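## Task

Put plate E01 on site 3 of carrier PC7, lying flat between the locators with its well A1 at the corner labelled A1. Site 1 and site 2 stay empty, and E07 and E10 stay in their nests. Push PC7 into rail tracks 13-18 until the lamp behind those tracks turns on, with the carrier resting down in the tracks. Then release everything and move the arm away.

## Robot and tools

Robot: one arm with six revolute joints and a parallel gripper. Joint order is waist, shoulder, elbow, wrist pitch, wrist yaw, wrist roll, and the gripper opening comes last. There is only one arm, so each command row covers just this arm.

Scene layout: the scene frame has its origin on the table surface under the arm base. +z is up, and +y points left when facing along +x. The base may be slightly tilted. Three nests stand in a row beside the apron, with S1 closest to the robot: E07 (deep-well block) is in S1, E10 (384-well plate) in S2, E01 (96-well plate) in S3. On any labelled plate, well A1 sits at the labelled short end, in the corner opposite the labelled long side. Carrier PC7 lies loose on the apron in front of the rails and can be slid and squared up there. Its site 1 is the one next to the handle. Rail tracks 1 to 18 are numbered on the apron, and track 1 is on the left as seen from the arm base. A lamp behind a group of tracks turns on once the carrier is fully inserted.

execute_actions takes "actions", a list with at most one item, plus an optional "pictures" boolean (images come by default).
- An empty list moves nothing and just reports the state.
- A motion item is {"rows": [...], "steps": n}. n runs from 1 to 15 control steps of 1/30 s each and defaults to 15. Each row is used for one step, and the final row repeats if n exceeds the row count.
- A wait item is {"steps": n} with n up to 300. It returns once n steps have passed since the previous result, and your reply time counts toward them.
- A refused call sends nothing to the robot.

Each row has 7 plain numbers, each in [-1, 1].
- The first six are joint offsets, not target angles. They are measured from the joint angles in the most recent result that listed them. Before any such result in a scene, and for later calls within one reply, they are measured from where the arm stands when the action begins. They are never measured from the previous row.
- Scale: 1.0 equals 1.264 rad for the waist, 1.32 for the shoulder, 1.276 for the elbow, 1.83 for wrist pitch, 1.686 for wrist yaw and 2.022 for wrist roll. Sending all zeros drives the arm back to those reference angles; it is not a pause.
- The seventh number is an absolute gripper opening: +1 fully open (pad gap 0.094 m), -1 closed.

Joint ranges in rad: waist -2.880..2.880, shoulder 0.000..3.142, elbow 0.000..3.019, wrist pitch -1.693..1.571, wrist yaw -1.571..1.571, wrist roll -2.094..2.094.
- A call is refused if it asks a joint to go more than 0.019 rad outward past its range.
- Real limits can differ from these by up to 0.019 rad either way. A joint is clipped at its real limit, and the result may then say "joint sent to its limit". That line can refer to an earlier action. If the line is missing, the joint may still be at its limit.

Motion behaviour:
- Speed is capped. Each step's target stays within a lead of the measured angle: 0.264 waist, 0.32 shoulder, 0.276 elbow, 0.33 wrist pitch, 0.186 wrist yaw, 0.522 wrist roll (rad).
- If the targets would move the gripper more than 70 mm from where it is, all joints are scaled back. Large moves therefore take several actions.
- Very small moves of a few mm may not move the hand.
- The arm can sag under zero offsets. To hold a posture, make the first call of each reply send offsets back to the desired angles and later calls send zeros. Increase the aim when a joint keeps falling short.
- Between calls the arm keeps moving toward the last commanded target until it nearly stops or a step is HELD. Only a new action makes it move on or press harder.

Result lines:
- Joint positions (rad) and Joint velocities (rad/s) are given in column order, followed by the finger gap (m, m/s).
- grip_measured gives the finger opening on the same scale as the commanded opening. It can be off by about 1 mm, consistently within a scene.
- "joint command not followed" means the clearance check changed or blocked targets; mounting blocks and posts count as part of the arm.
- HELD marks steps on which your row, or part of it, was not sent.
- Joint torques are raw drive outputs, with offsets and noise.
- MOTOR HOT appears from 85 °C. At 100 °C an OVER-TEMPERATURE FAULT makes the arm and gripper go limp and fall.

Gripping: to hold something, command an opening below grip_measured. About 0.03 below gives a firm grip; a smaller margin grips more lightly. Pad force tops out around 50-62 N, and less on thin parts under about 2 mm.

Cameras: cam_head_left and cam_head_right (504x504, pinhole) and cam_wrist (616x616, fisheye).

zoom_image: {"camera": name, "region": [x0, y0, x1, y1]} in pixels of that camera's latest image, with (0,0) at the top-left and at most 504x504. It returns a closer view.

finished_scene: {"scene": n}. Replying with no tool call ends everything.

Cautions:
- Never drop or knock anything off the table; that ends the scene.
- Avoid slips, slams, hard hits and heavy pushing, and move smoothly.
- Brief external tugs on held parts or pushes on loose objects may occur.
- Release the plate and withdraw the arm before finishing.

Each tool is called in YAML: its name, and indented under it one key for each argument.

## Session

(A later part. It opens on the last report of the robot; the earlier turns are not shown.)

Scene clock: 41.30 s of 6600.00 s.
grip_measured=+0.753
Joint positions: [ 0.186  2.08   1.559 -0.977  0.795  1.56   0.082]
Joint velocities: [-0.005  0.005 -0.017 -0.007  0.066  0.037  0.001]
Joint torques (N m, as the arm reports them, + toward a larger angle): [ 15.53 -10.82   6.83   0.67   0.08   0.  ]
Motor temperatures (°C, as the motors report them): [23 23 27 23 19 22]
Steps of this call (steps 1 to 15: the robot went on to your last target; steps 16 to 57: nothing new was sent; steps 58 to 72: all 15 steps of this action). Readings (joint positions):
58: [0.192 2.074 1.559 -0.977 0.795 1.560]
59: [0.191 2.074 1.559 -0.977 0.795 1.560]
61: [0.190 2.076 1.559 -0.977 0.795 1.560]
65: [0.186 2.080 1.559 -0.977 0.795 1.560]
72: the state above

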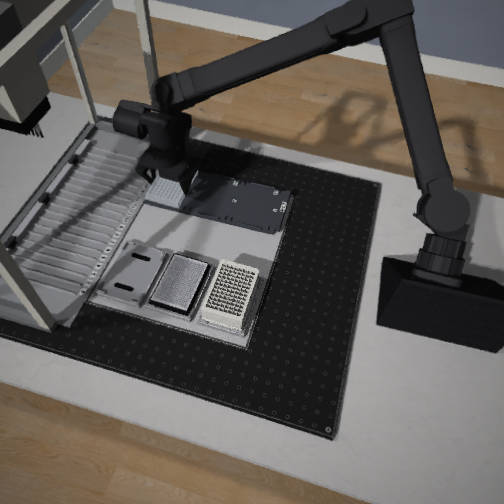

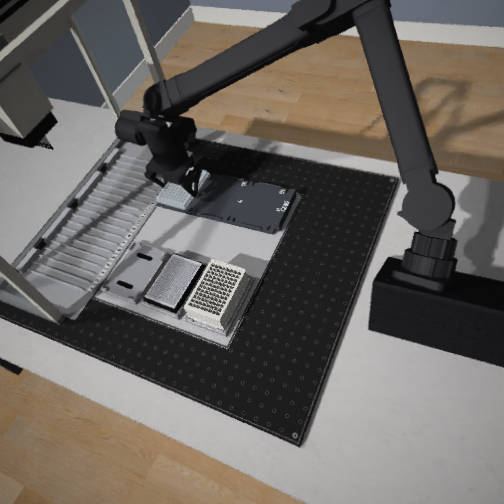

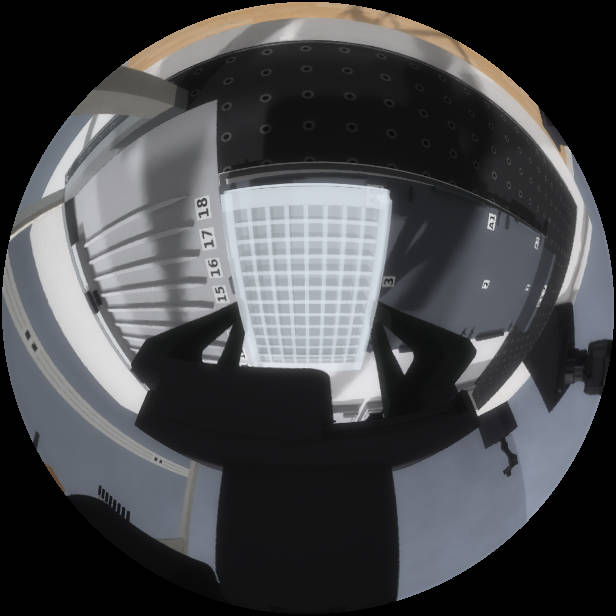

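execute_actions:
  actions:
    - {"rows":[[0,-0.025,0.01,0,0,0,0.7],[0,-0.025,0.01,0,0,0,0.7],[0,-0.025,0.01,0,0,0,0.7],[0,-0.025,0.01,0,0,0,0.7],[0,-0.025,0.01,0,0,0,0.7],[0,-0.025,0.01,-0.012,0,-0.012,0.7]]}

zoom_image:
  camera: "cam_wrist"
  region: [190,150,430,260]

zoom_image:
  camera: "cam_head_left"
  region: [130,160,220,225]

Scene clock: 44.90 s of 6600.00 s.
grip_measured=+0.753
Joint positions: [ 0.186  2.072  1.559 -0.983  0.795  1.546  0.082]
Joint velocities: [ 0.005 -0.005 -0.027 -0.007  0.051  0.007 -0.001]
Joint torques (N m, as the arm reports them, + toward a larger angle): [ 17.05 -14.88   6.85   0.11   0.08  -0.09]
Motor temperatures (°C, as the motors report them): [22 23 27 23 19 22]
Steps of this call (steps 1 to 15: the robot went on to your last target; steps 16 to 90: nothing new was sent; then 0.10 s passed at rest; steps 91 to 105: all 15 steps of this action). Readings (joint positions):
91: [0.186 2.079 1.559 -0.977 0.795 1.560]
92: [0.186 2.079 1.559 -0.977 0.795 1.560]
94: [0.186 2.076 1.559 -0.977 0.795 1.560]
98: [0.186 2.072 1.559 -0.981 0.795 1.553]
105: the state above

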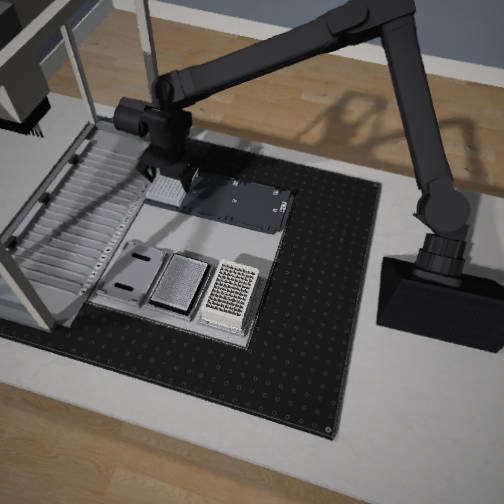

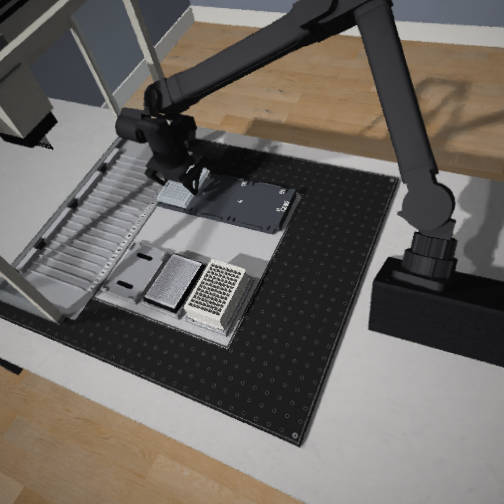

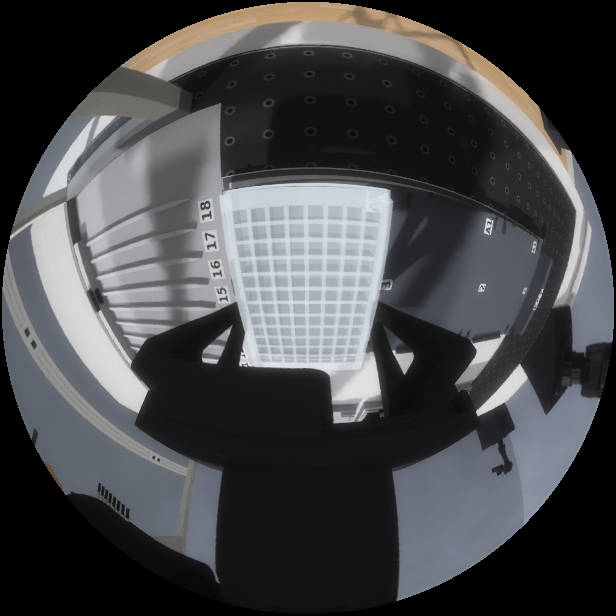

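Region (190, 150, 430, 260) of cam_wrist's 616x616 image, scaled by 2.100, with more detail than that image has; it fills the top 231 rows of this view, and the rest is white.

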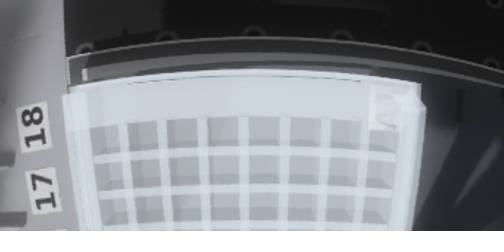

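Region (130, 160, 220, 225) of cam_head_left's 504x504 image, scaled by 5.600, with more detail than that image has.

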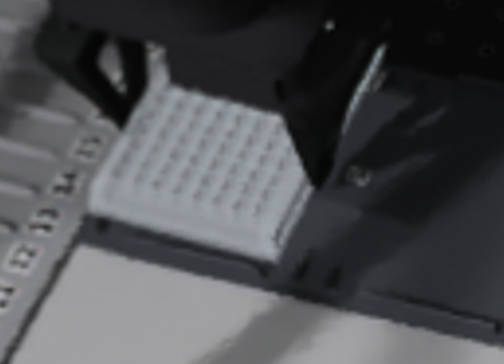

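execute_actions:
  actions:
    - {"rows":[[-0.021,0.027,0.01,0.012,-0.004,0,0.7]]}

zoom_image:
  camera: "cam_wrist"
  region: [190,150,430,260]

zoom_image:
  camera: "cam_head_left"
  region: [130,160,220,225]

Scene clock: 47.13 s of 6600.00 s.
grip_measured=+0.753
Joint positions: [ 0.182  2.078  1.559 -0.978  0.791  1.545  0.082]
Joint velocities: [ 0.005 -0.005 -0.012 -0.007 -0.007 -0.022 -0.   ]
Joint torques (N m, as the arm reports them, + toward a larger angle): [ 15.15 -10.88   6.87   1.24  -0.03   0.03]
Motor temperatures (°C, as the motors report them): [22 23 27 23 19 22]
Steps of this call (steps 1 to 15: the robot went on to your last target; steps 16 to 52: nothing new was sent; steps 53 to 67: all 15 steps of this action). Readings (joint positions):
53: [0.186 2.072 1.559 -0.982 0.793 1.545]
54: [0.186 2.073 1.559 -0.981 0.792 1.545]
56: [0.184 2.076 1.559 -0.979 0.791 1.545]
60: [0.182 2.078 1.559 -0.978 0.791 1.545]
67: the state above

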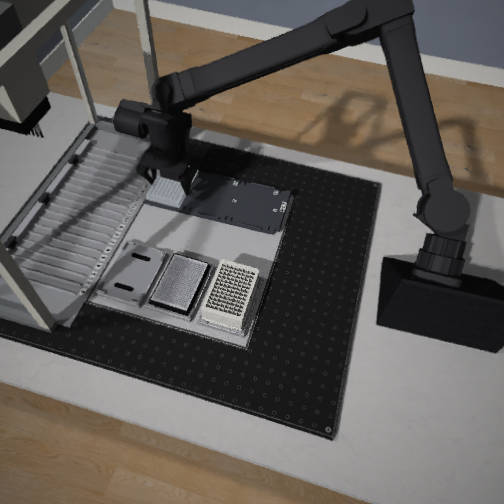

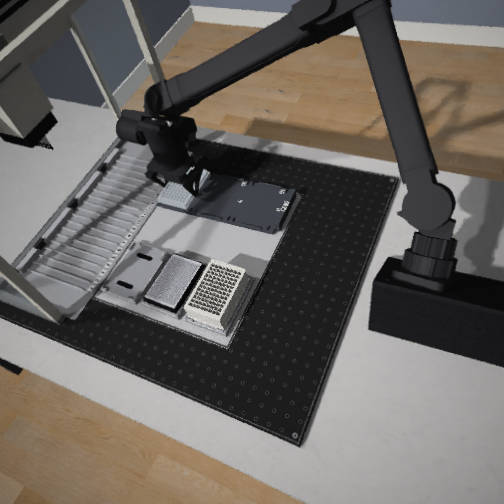

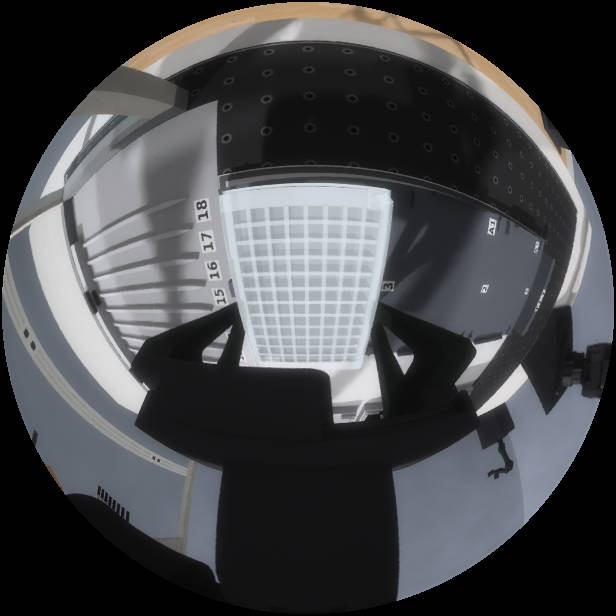

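Region (190, 150, 430, 260) of cam_wrist's 616x616 image, scaled by 2.100, with more detail than that image has; it fills the top 231 rows of this view, and the rest is white.

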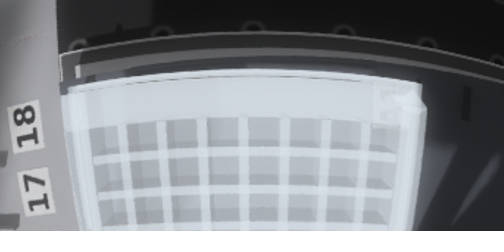

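Region (130, 160, 220, 225) of cam_head_left's 504x504 image, scaled by 5.600, with more detail than that image has.

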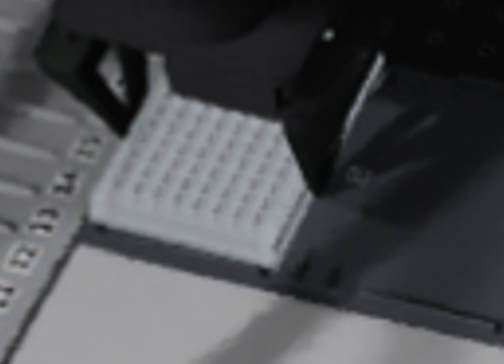

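execute_actions:
  actions:
    - {"rows":[[0.012,-0.015,0.01,0,0,0,0.7],[0.012,-0.015,0.01,0,0,0,0.7],[0.012,-0.015,0.01,-0.014,0,-0.01,0.7],[0.01,-0.012,0.01,-0.014,0,-0.01,0.7],[0.01,-0.012,0.01,-0.014,0,-0.01,0.7],[0.01,-0.012,0.01,-0.014,0,-0.01,0.7],[0,0,0.01,-0.014,0,-0.01,0.7],[-0.021,0.025,0.01,-0.01,0,-0.01,0.7]]}

zoom_image:
  camera: "cam_wrist"
  region: [190,150,430,380]

zoom_image:
  camera: "cam_head_left"
  region: [130,160,220,225]

Scene clock: 50.17 s of 6600.00 s.
grip_measured=+0.753
Joint positions: [ 0.182  2.078  1.559 -0.986  0.791  1.537  0.082]
Joint velocities: [-0.005 -0.005  0.002 -0.017  0.007  0.022  0.001]
Joint torques (N m, as the arm reports them, + toward a larger angle): [ 14.76 -10.52   6.82   0.32   0.07  -0.13]
Motor temperatures (°C, as the motors report them): [22 23 27 23 19 22]
Steps of this call (steps 1 to 15: the robot went on to your last target; steps 16 to 76: nothing new was sent; steps 77 to 91: all 15 steps of this action). Readings (joint positions):
77: [0.182 2.078 1.559 -0.978 0.791 1.545]
78: [0.182 2.078 1.559 -0.978 0.791 1.545]
80: [0.182 2.078 1.559 -0.982 0.791 1.541]
84: [0.182 2.078 1.559 -0.986 0.791 1.538]
91: the state above

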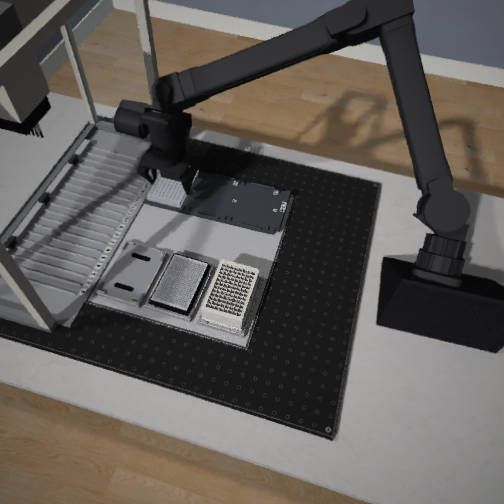

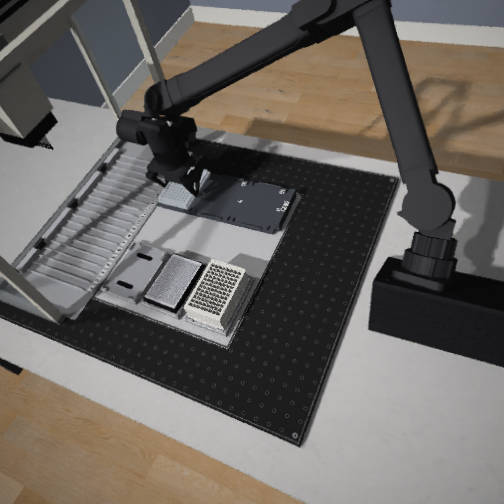

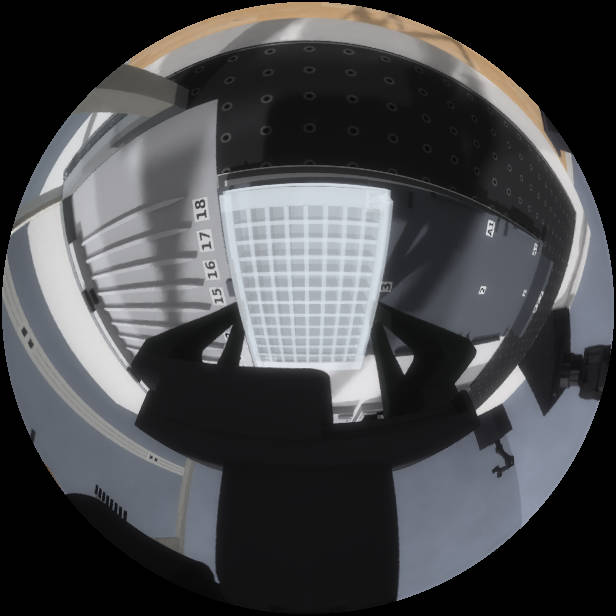

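Region (190, 150, 430, 380) of cam_wrist's 616x616 image, scaled by 2.100, with more detail than that image has; it fills the top 483 rows of this view, and the rest is white.

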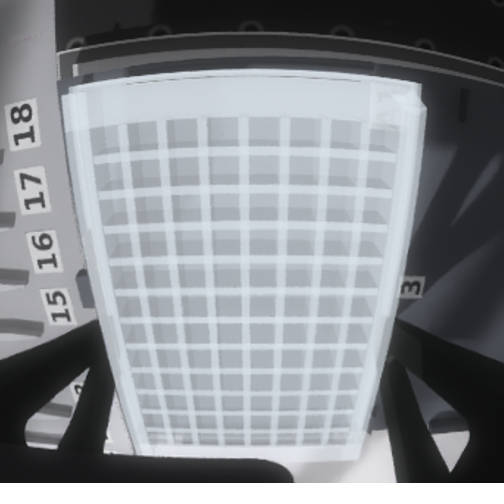

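Region (130, 160, 220, 225) of cam_head_left's 504x504 image, scaled by 5.600, with more detail than that image has.

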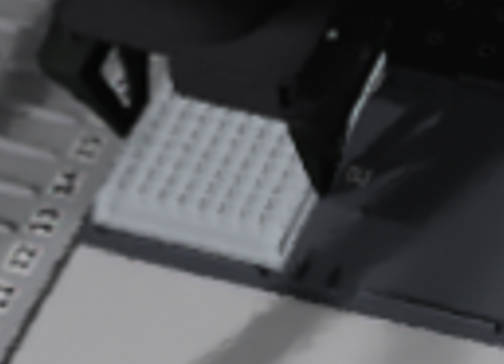

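execute_actions:
  actions:
    - {"rows":[[0.012,-0.015,0.01,0,0,0,0.7],[0.012,-0.015,0.01,0,0,0,0.7],[0.012,-0.015,0.01,0,0.006,0,0.7],[0.01,-0.012,0.01,0,0.006,0,0.7],[0.01,-0.012,0.01,0,0.006,0,0.7],[0,0,0.01,0,0.006,0,0.7],[-0.022,0.024,0.01,0.008,0.006,0,0.7]]}

zoom_image:
  camera: "cam_wrist"
  region: [190,150,430,380]

zoom_image:
  camera: "cam_head_left"
  region: [130,160,220,225]

Scene clock: 53.17 s of 6600.00 s.
grip_measured=+0.753
Joint positions: [ 0.182  2.078  1.559 -0.986  0.797  1.537  0.082]
Joint velocities: [-0.015 -0.005  0.022  0.002 -0.022  0.022  0.   ]
Joint torques (N m, as the arm reports them, + toward a larger angle): [ 14.6  -10.57   6.83   1.16   0.24   0.01]
Motor temperatures (°C, as the motors report them): [22 23 27 23 19 22]
Steps of this call (steps 1 to 15: the robot went on to your last target; steps 16 to 75: nothing new was sent; steps 76 to 90: all 15 steps of this action). Readings (joint positions):
76: [0.182 2.078 1.559 -0.986 0.791 1.537]
77: [0.182 2.078 1.559 -0.986 0.791 1.537]
79: [0.182 2.078 1.559 -0.986 0.796 1.537]
83: [0.182 2.078 1.559 -0.986 0.796 1.537]
90: the state above

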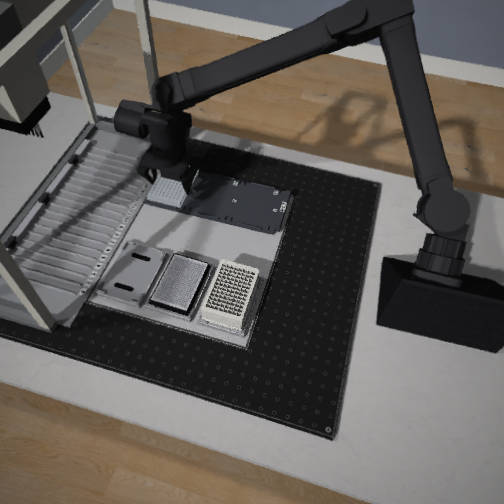

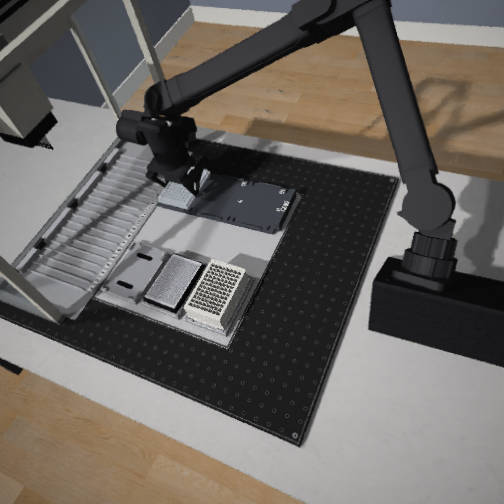

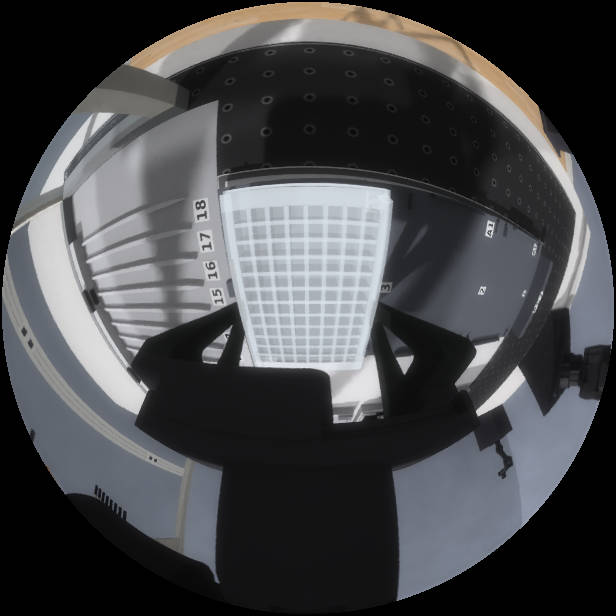

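Region (190, 150, 430, 380) of cam_wrist's 616x616 image, scaled by 2.100, with more detail than that image has; it fills the top 483 rows of this view, and the rest is white.

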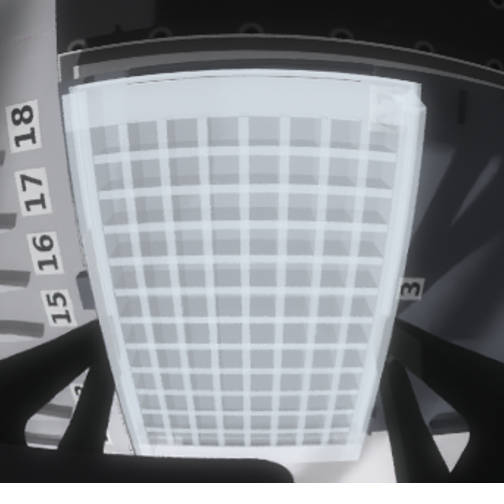

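Region (130, 160, 220, 225) of cam_head_left's 504x504 image, scaled by 5.600, with more detail than that image has.

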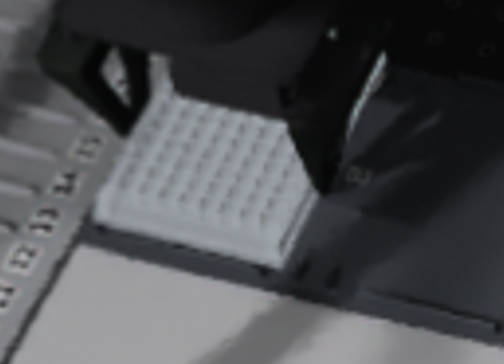

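Release and see how it settles.

execute_actions:
  actions:
    - {"rows":[[0,0,0.01,0,0,0,0.7],[0,0,0.01,0,0,0,0.74],[0,0,0.01,0,0,0,0.76],[0,0,0.01,0,0,0,0.78],[0,0,0.01,0,0,0,0.82],[0,0,0.01,0,0,0,0.88]]}

zoom_image:
  camera: "cam_wrist"
  region: [190,150,430,380]

zoom_image:
  camera: "cam_head_left"
  region: [130,160,220,225]

Scene clock: 56.57 s of 6600.00 s.
grip_measured=+0.879
Joint positions: [ 0.182  2.078  1.559 -0.986  0.797  1.537  0.088]
Joint velocities: [ 0.015 -0.005 -0.002 -0.012 -0.051  0.051  0.001]
Joint torques (N m, as the arm reports them, + toward a larger angle): [ 17.32 -13.01   6.82   0.65   0.07   0.01]
Motor temperatures (°C, as the motors report them): [22 23 27 23 19 22]
Steps of this call (steps 1 to 15: the robot went on to your last target; steps 16 to 87: nothing new was sent; steps 88 to 102: all 15 steps of this action). Readings (joint positions):
88: [0.182 2.078 1.559 -0.986 0.797 1.537]
89: [0.182 2.078 1.559 -0.986 0.797 1.537]
91: [0.182 2.078 1.559 -0.986 0.797 1.537]
95: [0.182 2.078 1.559 -0.986 0.797 1.537]
102: the state above

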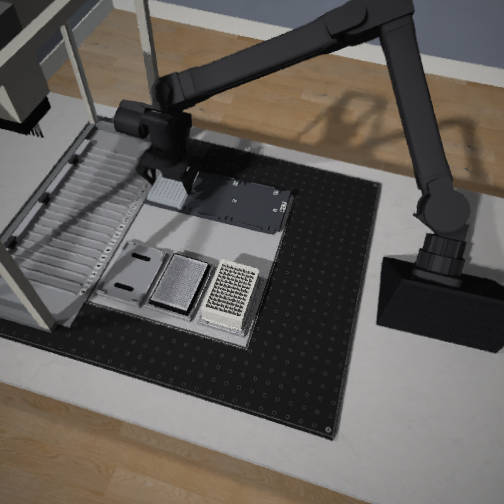

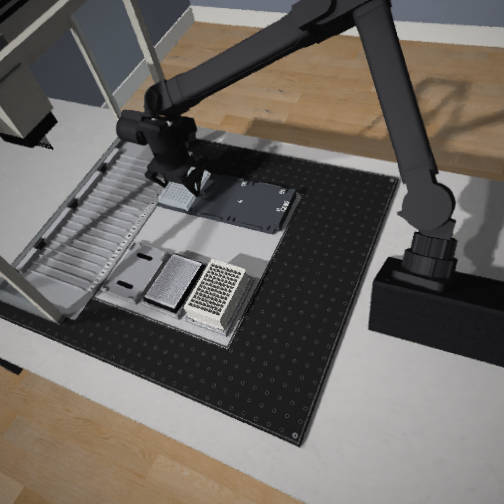

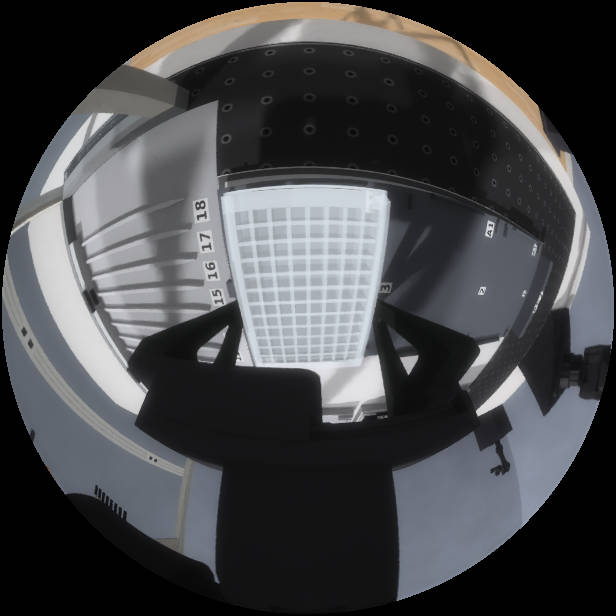

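Region (190, 150, 430, 380) of cam_wrist's 616x616 image, scaled by 2.100, with more detail than that image has; it fills the top 483 rows of this view, and the rest is white.

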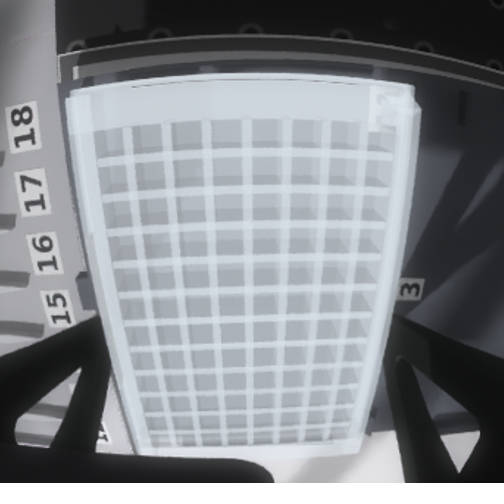

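Region (130, 160, 220, 225) of cam_head_left's 504x504 image, scaled by 5.600, with more detail than that image has.

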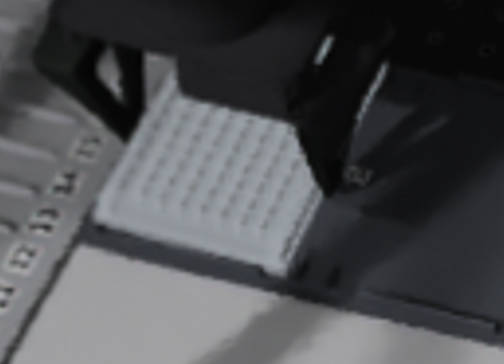

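execute_actions:
  actions: []

execute_actions:
  actions:
    - {"rows":[[0,0,0.01,0,0,0,1],[0,0,0.01,0,0,0,1],[0,0,0.01,0,0,0,1],[0.01,-0.01,0.01,0,0,0,1],[0.02,-0.02,0.01,-0.01,0,0,1],[0.03,-0.03,0.01,-0.02,0,0,1],[0.04,-0.04,0.01,-0.035,0,0,1],[0.05,-0.055,0.01,-0.05,0,0,1],[0.06,-0.065,0.01,-0.06,0,0,1]]}
  pictures: false

execute_actions:
  actions:
    - {"steps":10}

Scene clock: 70.53 s of 6600.00 s.
grip_measured=+0.879
Joint positions: [ 0.182  2.078  1.559 -0.986  0.797  1.537  0.088]
Joint velocities: [-0.005 -0.005  0.002 -0.002 -0.037  0.007  0.   ]
Joint torques (N m, as the arm reports them, + toward a larger angle): [ 17.13 -12.93   6.8    0.68   0.08   0.01]
Motor temperatures (°C, as the motors report them): [23 23 27 23 19 22]
Steps of this call (steps 1 to 15: the robot went on to your last target; steps 16 to 90: nothing new was sent; then 10.97 s passed at rest). Readings (joint positions):
1: [0.182 2.078 1.559 -0.986 0.797 1.537]
2: [0.182 2.078 1.559 -0.986 0.797 1.537]
4: [0.182 2.078 1.559 -0.986 0.797 1.537]
8: [0.182 2.078 1.559 -0.986 0.797 1.537]
90: the state above
The arm was judged still, so your last target was given up. Only a new action makes it travel on or press farther. Fingers that are still opening or closing keep moving.

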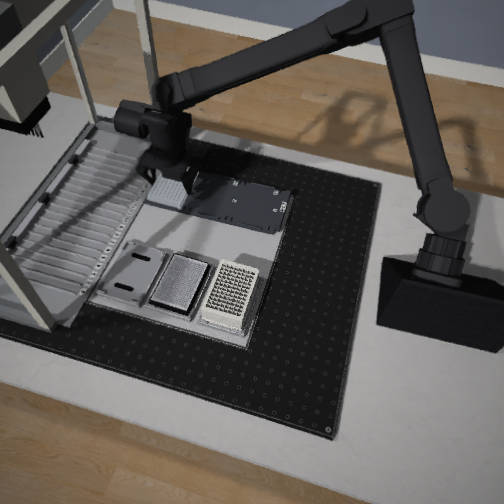

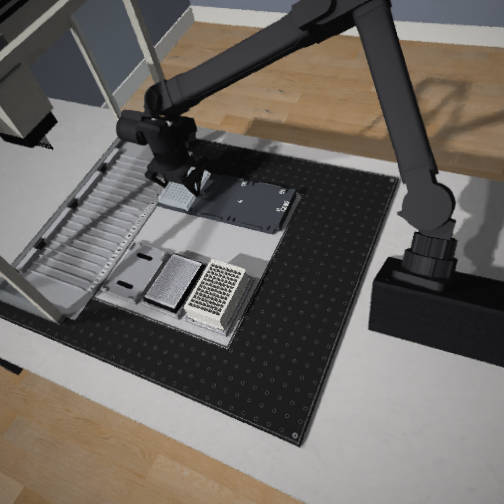

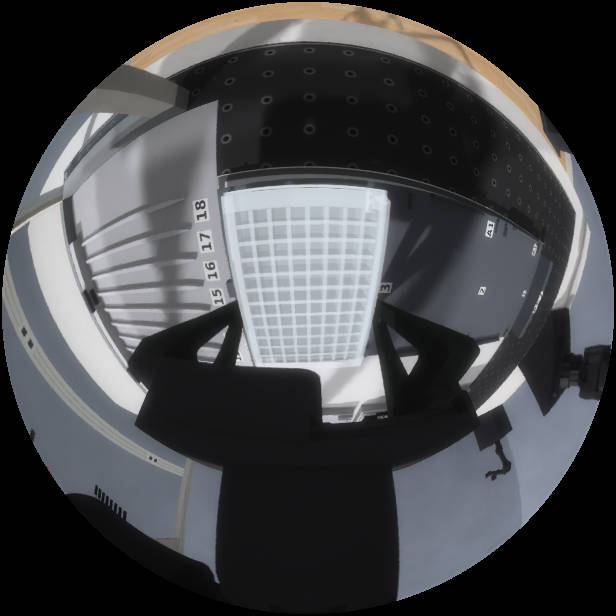

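Scene clock: 71.03 s of 6600.00 s.
grip_measured=+1.000
Joint positions: [ 0.252  2.008  1.559 -1.078  0.797  1.537  0.094]
Joint velocities: [ 0.2   -0.23   0.002 -0.002 -0.051 -0.051  0.   ]
Joint torques (N m, as the arm reports them, + toward a larger angle): [ 16.13 -12.28   7.3    0.08   0.07   0.01]
Motor temperatures (°C, as the motors report them): [23 23 27 23 19 22]
Steps of this call (steps 1 to 15: all 15 steps of this action). Readings (joint positions):
1: [0.182 2.078 1.559 -0.986 0.797 1.537]
2: [0.182 2.078 1.559 -0.986 0.797 1.537]
4: [0.182 2.078 1.559 -0.986 0.797 1.537]
8: [0.190 2.071 1.559 -1.019 0.797 1.537]
15: the state above

Scene clock: 71.37 s of 6600.00 s.
grip_measured=+1.000
Joint positions: [ 0.263  1.993  1.559 -1.078  0.797  1.537  0.094]
Joint velocities: [ 0.015 -0.015  0.002  0.002  0.037  0.051  0.   ]
Joint torques (N m, as the arm reports them, + toward a larger angle): [ 16.07 -12.34   7.4    0.19   0.07   0.  ]
Motor temperatures (°C, as the motors report them): [23 23 27 23 19 22]
Steps of this call (steps 1 to 10: the robot went on to your last target). Readings (joint positions):
1: [0.258 2.001 1.559 -1.078 0.797 1.537]
2: [0.261 1.996 1.559 -1.078 0.797 1.537]
4: [0.263 1.993 1.559 -1.078 0.797 1.537]
8: [0.263 1.993 1.559 -1.078 0.797 1.537]
10: the state above

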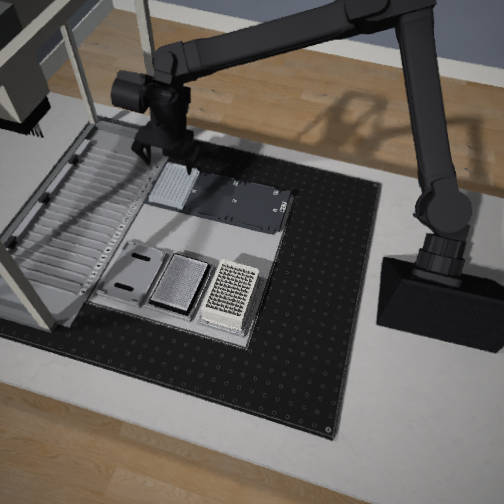

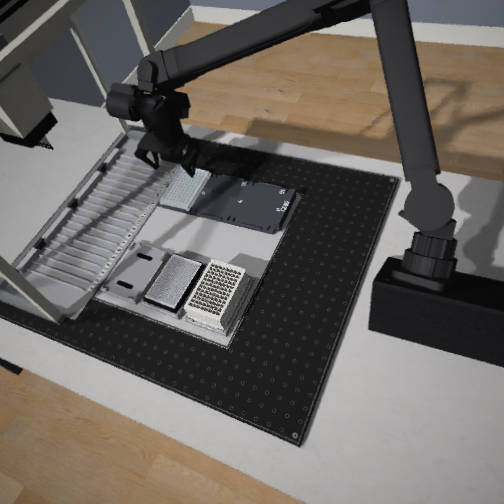

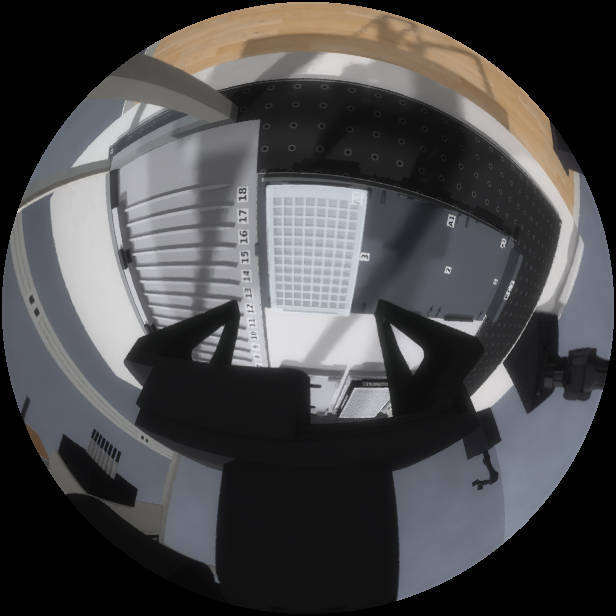

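zoom_image:
  camera: "cam_wrist"
  region: [200,160,480,340]

zoom_image:
  camera: "cam_head_right"
  region: [130,150,310,250]

Region (200, 160, 480, 340) of cam_wrist's 616x616 image, scaled by 1.800, with more detail than that image has; it fills the top 324 rows of this view, and the rest is white.

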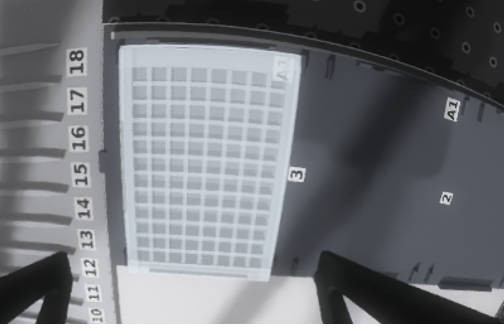

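Region (130, 150, 310, 250) of cam_head_right's 504x504 image, scaled by 2.800, with more detail than that image has.

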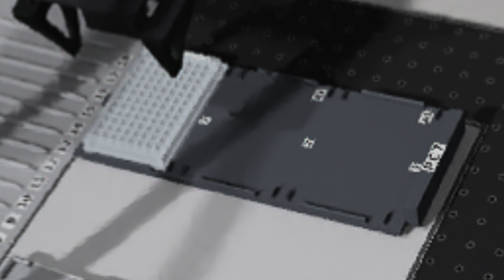

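execute_actions:
  actions:
    - {"rows":[[0,-0.03,-0.04,0.01,0,0,1],[0,-0.06,-0.08,0.02,0,0,1],[0,-0.09,-0.12,0.02,0,0,1],[0,-0.12,-0.17,0.03,0,0,0.9],[-0.01,-0.15,-0.21,0.04,0,0.01,0.8],[-0.01,-0.18,-0.25,0.05,0,0.01,0.7],[-0.01,-0.21,-0.29,0.05,0,0.01,0.6],[-0.02,-0.24,-0.33,0.06,0,0.02,0.5],[-0.02,-0.27,-0.37,0.07,0,0.02,0.4],[-0.02,-0.3,-0.42,0.08,0,0.02,0.3],[-0.03,-0.33,-0.46,0.08,0,0.03,0.2],[-0.03,-0.36,-0.5,0.09,0,0.03,0.1],[-0.035,-0.39,-0.54,0.1,0,0.035,0.1],[-0.035,-0.42,-0.58,0.11,0,0.035,0.1],[-0.035,-0.445,-0.62,0.112,0,0.035,0.1]]}
  pictures: false

execute_actions:
  actions:
    - {"steps":25}

zoom_image:
  camera: "cam_head_left"
  region: [125,145,235,225]

Scene clock: 76.67 s of 6600.00 s.
grip_measured=+0.102
Joint positions: [ 0.24   1.466  0.869 -0.912  0.797  1.582  0.052]
Joint velocities: [-0.151 -1.275 -1.375  0.383 -0.022  0.095 -0.001]
Joint torques (N m, as the arm reports them, + toward a larger angle): [ 8.36 -5.12  4.25  1.09  0.06  0.1 ]
Motor temperatures (°C, as the motors report them): [23 23 28 23 19 22]
Steps of this call (steps 1 to 30: the robot went on to your last target; steps 31 to 90: nothing new was sent; then 1.80 s passed at rest; steps 91 to 105: all 15 steps of this action). Readings (joint positions):
91: [0.263 1.991 1.554 -1.076 0.797 1.537]
92: [0.263 1.982 1.536 -1.067 0.797 1.537]
94: [0.263 1.940 1.455 -1.049 0.797 1.537]
98: [0.263 1.790 1.226 -1.010 0.797 1.547]
105: the state above

Scene clock: 77.50 s of 6600.00 s.
grip_measured=+0.102
Joint positions: [ 0.228  1.388  0.766 -0.891  0.797  1.599  0.052]
Joint velocities: [-0.024  0.005 -0.002  0.022 -0.066 -0.022  0.   ]
Joint torques (N m, as the arm reports them, + toward a larger angle): [ 7.25 -4.08  5.73  1.28  0.07  0.09]
Motor temperatures (°C, as the motors report them): [23 23 28 23 19 22]
Steps of this call (steps 1 to 25: the robot went on to your last target). Readings (joint positions):
1: [0.236 1.428 0.825 -0.906 0.797 1.586]
2: [0.231 1.400 0.793 -0.906 0.797 1.590]
4: [0.228 1.382 0.767 -0.906 0.797 1.594]
8: [0.228 1.387 0.766 -0.893 0.797 1.597]
25: the state above

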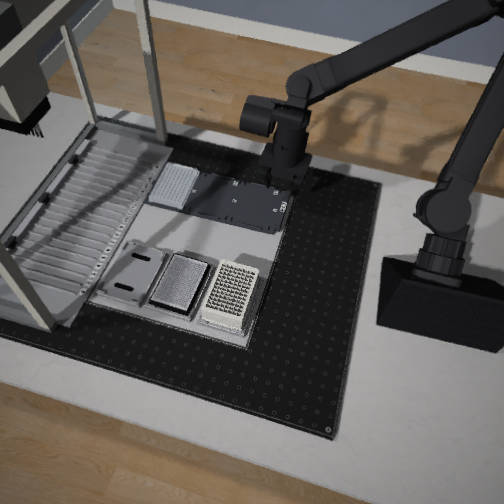

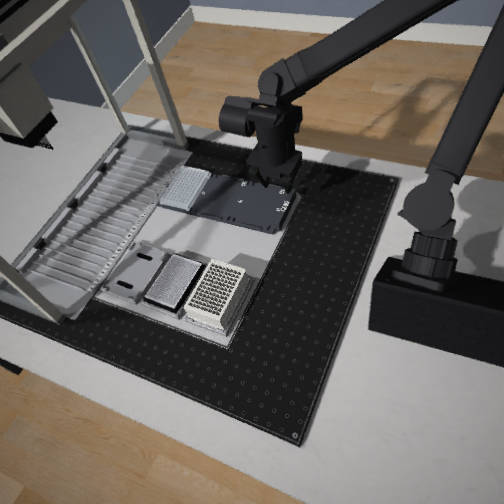

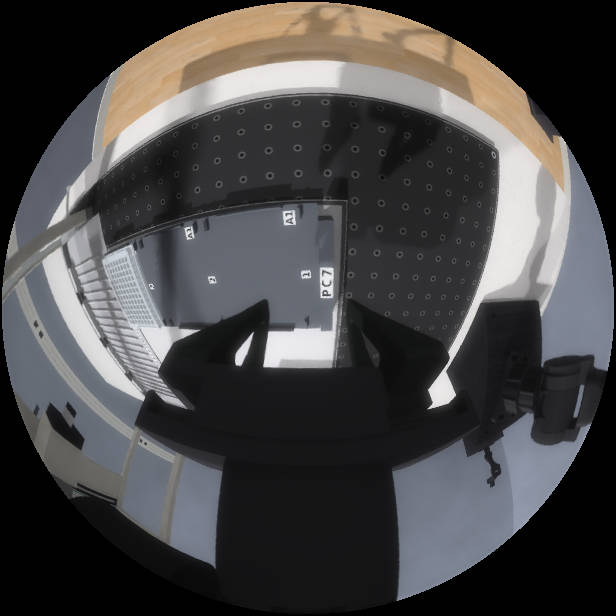

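Region (125, 145, 235, 225) of cam_head_left's 504x504 image, scaled by 4.582, with more detail than that image has; it fills the top 367 rows of this view, and the rest is white.

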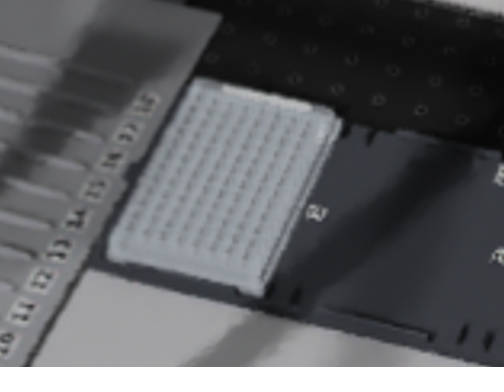

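zoom_image:
  camera: "cam_head_right"
  region: [150,180,240,235]

zoom_image:
  camera: "cam_wrist"
  region: [80,210,240,350]

Region (150, 180, 240, 235) of cam_head_right's 504x504 image, scaled by 5.600, with more detail than that image has.

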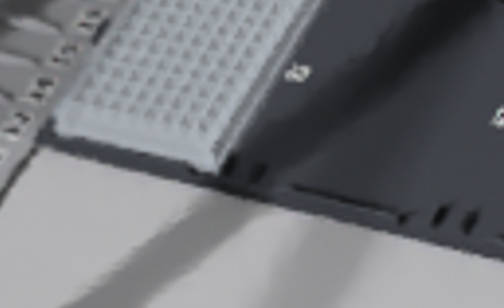

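Region (80, 210, 240, 350) of cam_wrist's 616x616 image, scaled by 3.150, with more detail than that image has; it fills the top 441 rows of this view, and the rest is white.

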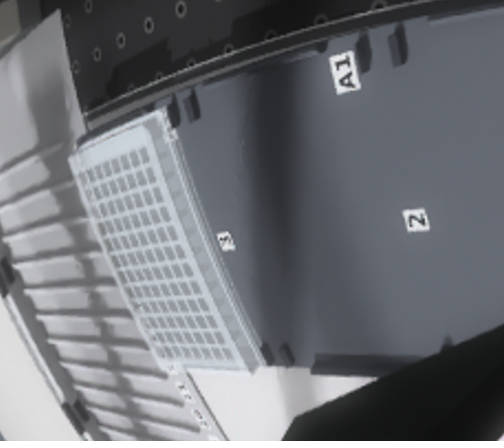

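execute_actions:
  actions:
    - {"rows":[[0.01,0.03,0.05,-0.01,0,0,0],[0.02,0.06,0.09,-0.01,0,0.01,0],[0.03,0.1,0.13,-0.02,0,0.01,0],[0.04,0.14,0.17,-0.02,0,0.02,0],[0.05,0.18,0.21,-0.03,0,0.02,0],[0.06,0.22,0.25,-0.04,0,0.03,0],[0.07,0.26,0.29,-0.04,0,0.04,0],[0.08,0.3,0.33,-0.05,0,0.04,0],[0.09,0.34,0.37,-0.06,0,0.05,0],[0.095,0.38,0.41,-0.06,0,0.06,0],[0.095,0.42,0.45,-0.07,0,0.06,0],[0.095,0.46,0.49,-0.08,0,0.07,0],[0.095,0.49,0.53,-0.08,0,0.08,0],[0.095,0.52,0.57,-0.09,0,0.08,0],[0.095,0.545,0.605,-0.093,0,0.082,0]]}
  pictures: false

execute_actions:
  actions:
    - {"steps":25}

Scene clock: 84.23 s of 6600.00 s.
grip_measured=+0.001
Joint positions: [ 0.342  2.014  1.437 -1.02   0.797  1.713  0.047]
Joint velocities: [ 0.161  1.48   1.468 -0.281  0.007  0.256 -0.   ]
Joint torques (N m, as the arm reports them, + toward a larger angle): [ 15.53 -10.94   7.18   0.04   0.09   0.12]
Motor temperatures (°C, as the motors report them): [22 23 27 23 19 22]
Steps of this call (steps 1 to 15: the robot went on to your last target; steps 16 to 90: nothing new was sent; then 3.23 s passed at rest; steps 91 to 105: all 15 steps of this action). Readings (joint positions):
91: [0.228 1.389 0.767 -0.892 0.797 1.599]
92: [0.228 1.397 0.776 -0.896 0.797 1.602]
94: [0.235 1.445 0.830 -0.912 0.797 1.609]
98: [0.272 1.631 1.035 -0.941 0.797 1.634]
105: the state above

Scene clock: 85.07 s of 6600.00 s.
grip_measured=+0.001
Joint positions: [ 0.349  2.126  1.513 -1.046  0.796  1.756  0.047]
Joint velocities: [-0.015 -0.005  0.002  0.017 -0.007 -0.095  0.   ]
Joint torques (N m, as the arm reports them, + toward a larger angle): [ 17.18 -13.44   8.15   0.15   0.11   0.1 ]
Motor temperatures (°C, as the motors report them): [22 23 28 23 19 22]
Steps of this call (steps 1 to 25: the robot went on to your last target). Readings (joint positions):
1: [0.345 2.058 1.479 -1.025 0.797 1.721]
2: [0.348 2.092 1.505 -1.025 0.797 1.727]
4: [0.349 2.123 1.513 -1.030 0.796 1.737]
8: [0.349 2.130 1.513 -1.044 0.796 1.748]
25: the state above

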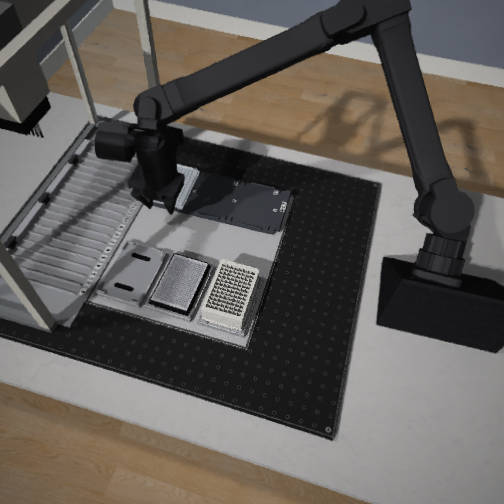

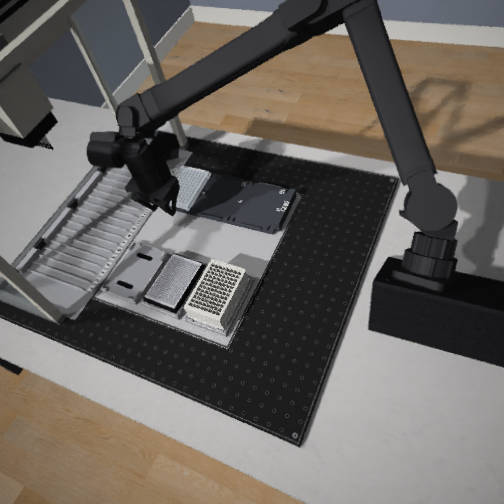

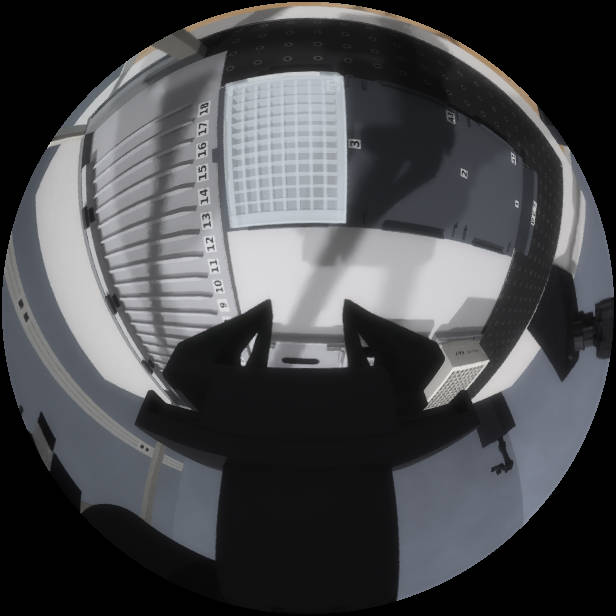

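execute_actions:
  actions:
    - {"rows":[[-0.01,0,0.01,0.01,0,0,0],[-0.02,0,0.01,0.02,0,-0.01,0],[-0.025,0,0.01,0.03,0,-0.02,0],[-0.03,0,0.01,0.035,0,-0.02,0],[-0.035,0,0.01,0.04,0,-0.03,0],[-0.04,0,0.01,0.045,0,-0.03,0],[-0.045,0,0.01,0.05,0,-0.04,0],[-0.05,0,0.01,0.06,0,-0.04,0],[-0.057,0,0.01,0.065,0,-0.04,0],[-0.064,0,0.01,0.07,0,-0.043,0]]}
  pictures: false

execute_actions:
  actions:
    - {"steps":12}

Scene clock: 90.13 s of 6600.00 s.
grip_measured=+0.001
Joint positions: [ 0.279  2.126  1.513 -0.936  0.796  1.686  0.047]
Joint velocities: [-0.132 -0.015  0.002  0.017  0.081 -0.007 -0.001]
Joint torques (N m, as the arm reports them, + toward a larger angle): [ 16.98 -12.51   6.83   1.29   0.08  -0.09]
Motor temperatures (°C, as the motors report them): [22 23 28 23 19 22]
Steps of this call (steps 1 to 15: the robot went on to your last target; steps 16 to 90: nothing new was sent; then 1.57 s passed at rest; steps 91 to 105: all 15 steps of this action). Readings (joint positions):
91: [0.349 2.126 1.513 -1.046 0.796 1.756]
92: [0.348 2.126 1.513 -1.042 0.796 1.755]
94: [0.347 2.126 1.513 -1.022 0.796 1.745]
98: [0.330 2.126 1.513 -0.979 0.796 1.714]
105: the state above

Scene clock: 90.53 s of 6600.00 s.
grip_measured=+0.001
Joint positions: [ 0.273  2.126  1.513 -0.935  0.796  1.679  0.047]
Joint velocities: [-0.005  0.005 -0.007  0.002 -0.007 -0.007 -0.   ]
Joint torques (N m, as the arm reports them, + toward a larger angle): [ 16.64 -12.76   6.87   1.31   0.07  -0.1 ]
Motor temperatures (°C, as the motors report them): [22 23 28 23 19 22]
Steps of this call (steps 1 to 12: the robot went on to your last target). Readings (joint positions):
1: [0.275 2.126 1.513 -0.935 0.796 1.684]
2: [0.273 2.126 1.513 -0.935 0.796 1.683]
4: [0.273 2.126 1.513 -0.935 0.796 1.681]
8: [0.273 2.126 1.513 -0.935 0.796 1.679]
12: the state above

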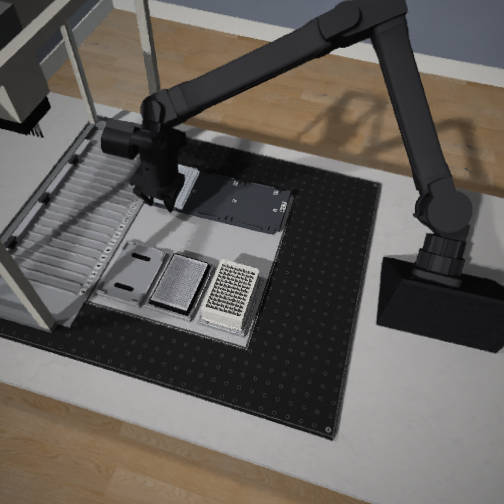

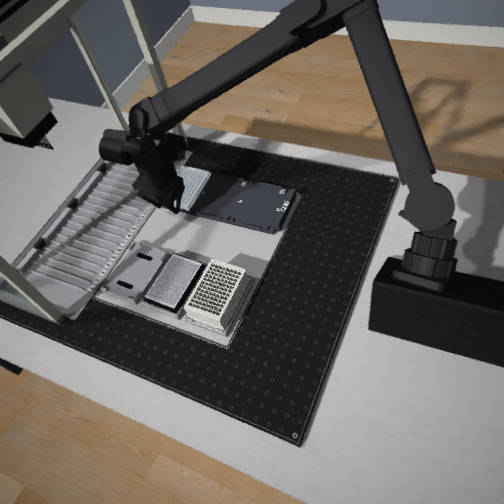

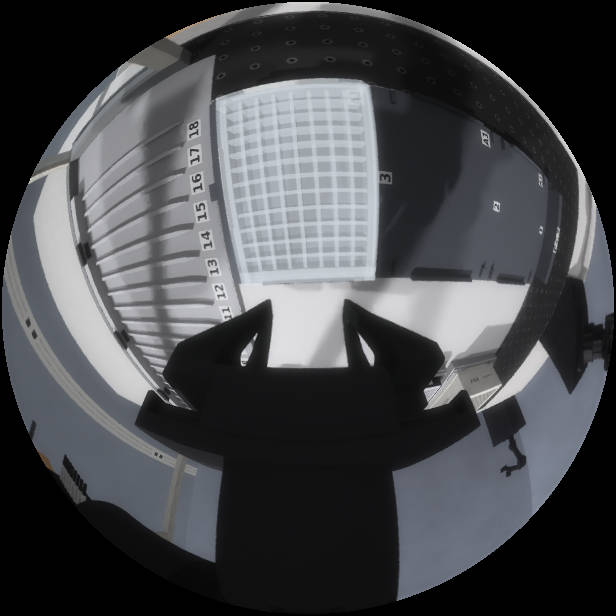

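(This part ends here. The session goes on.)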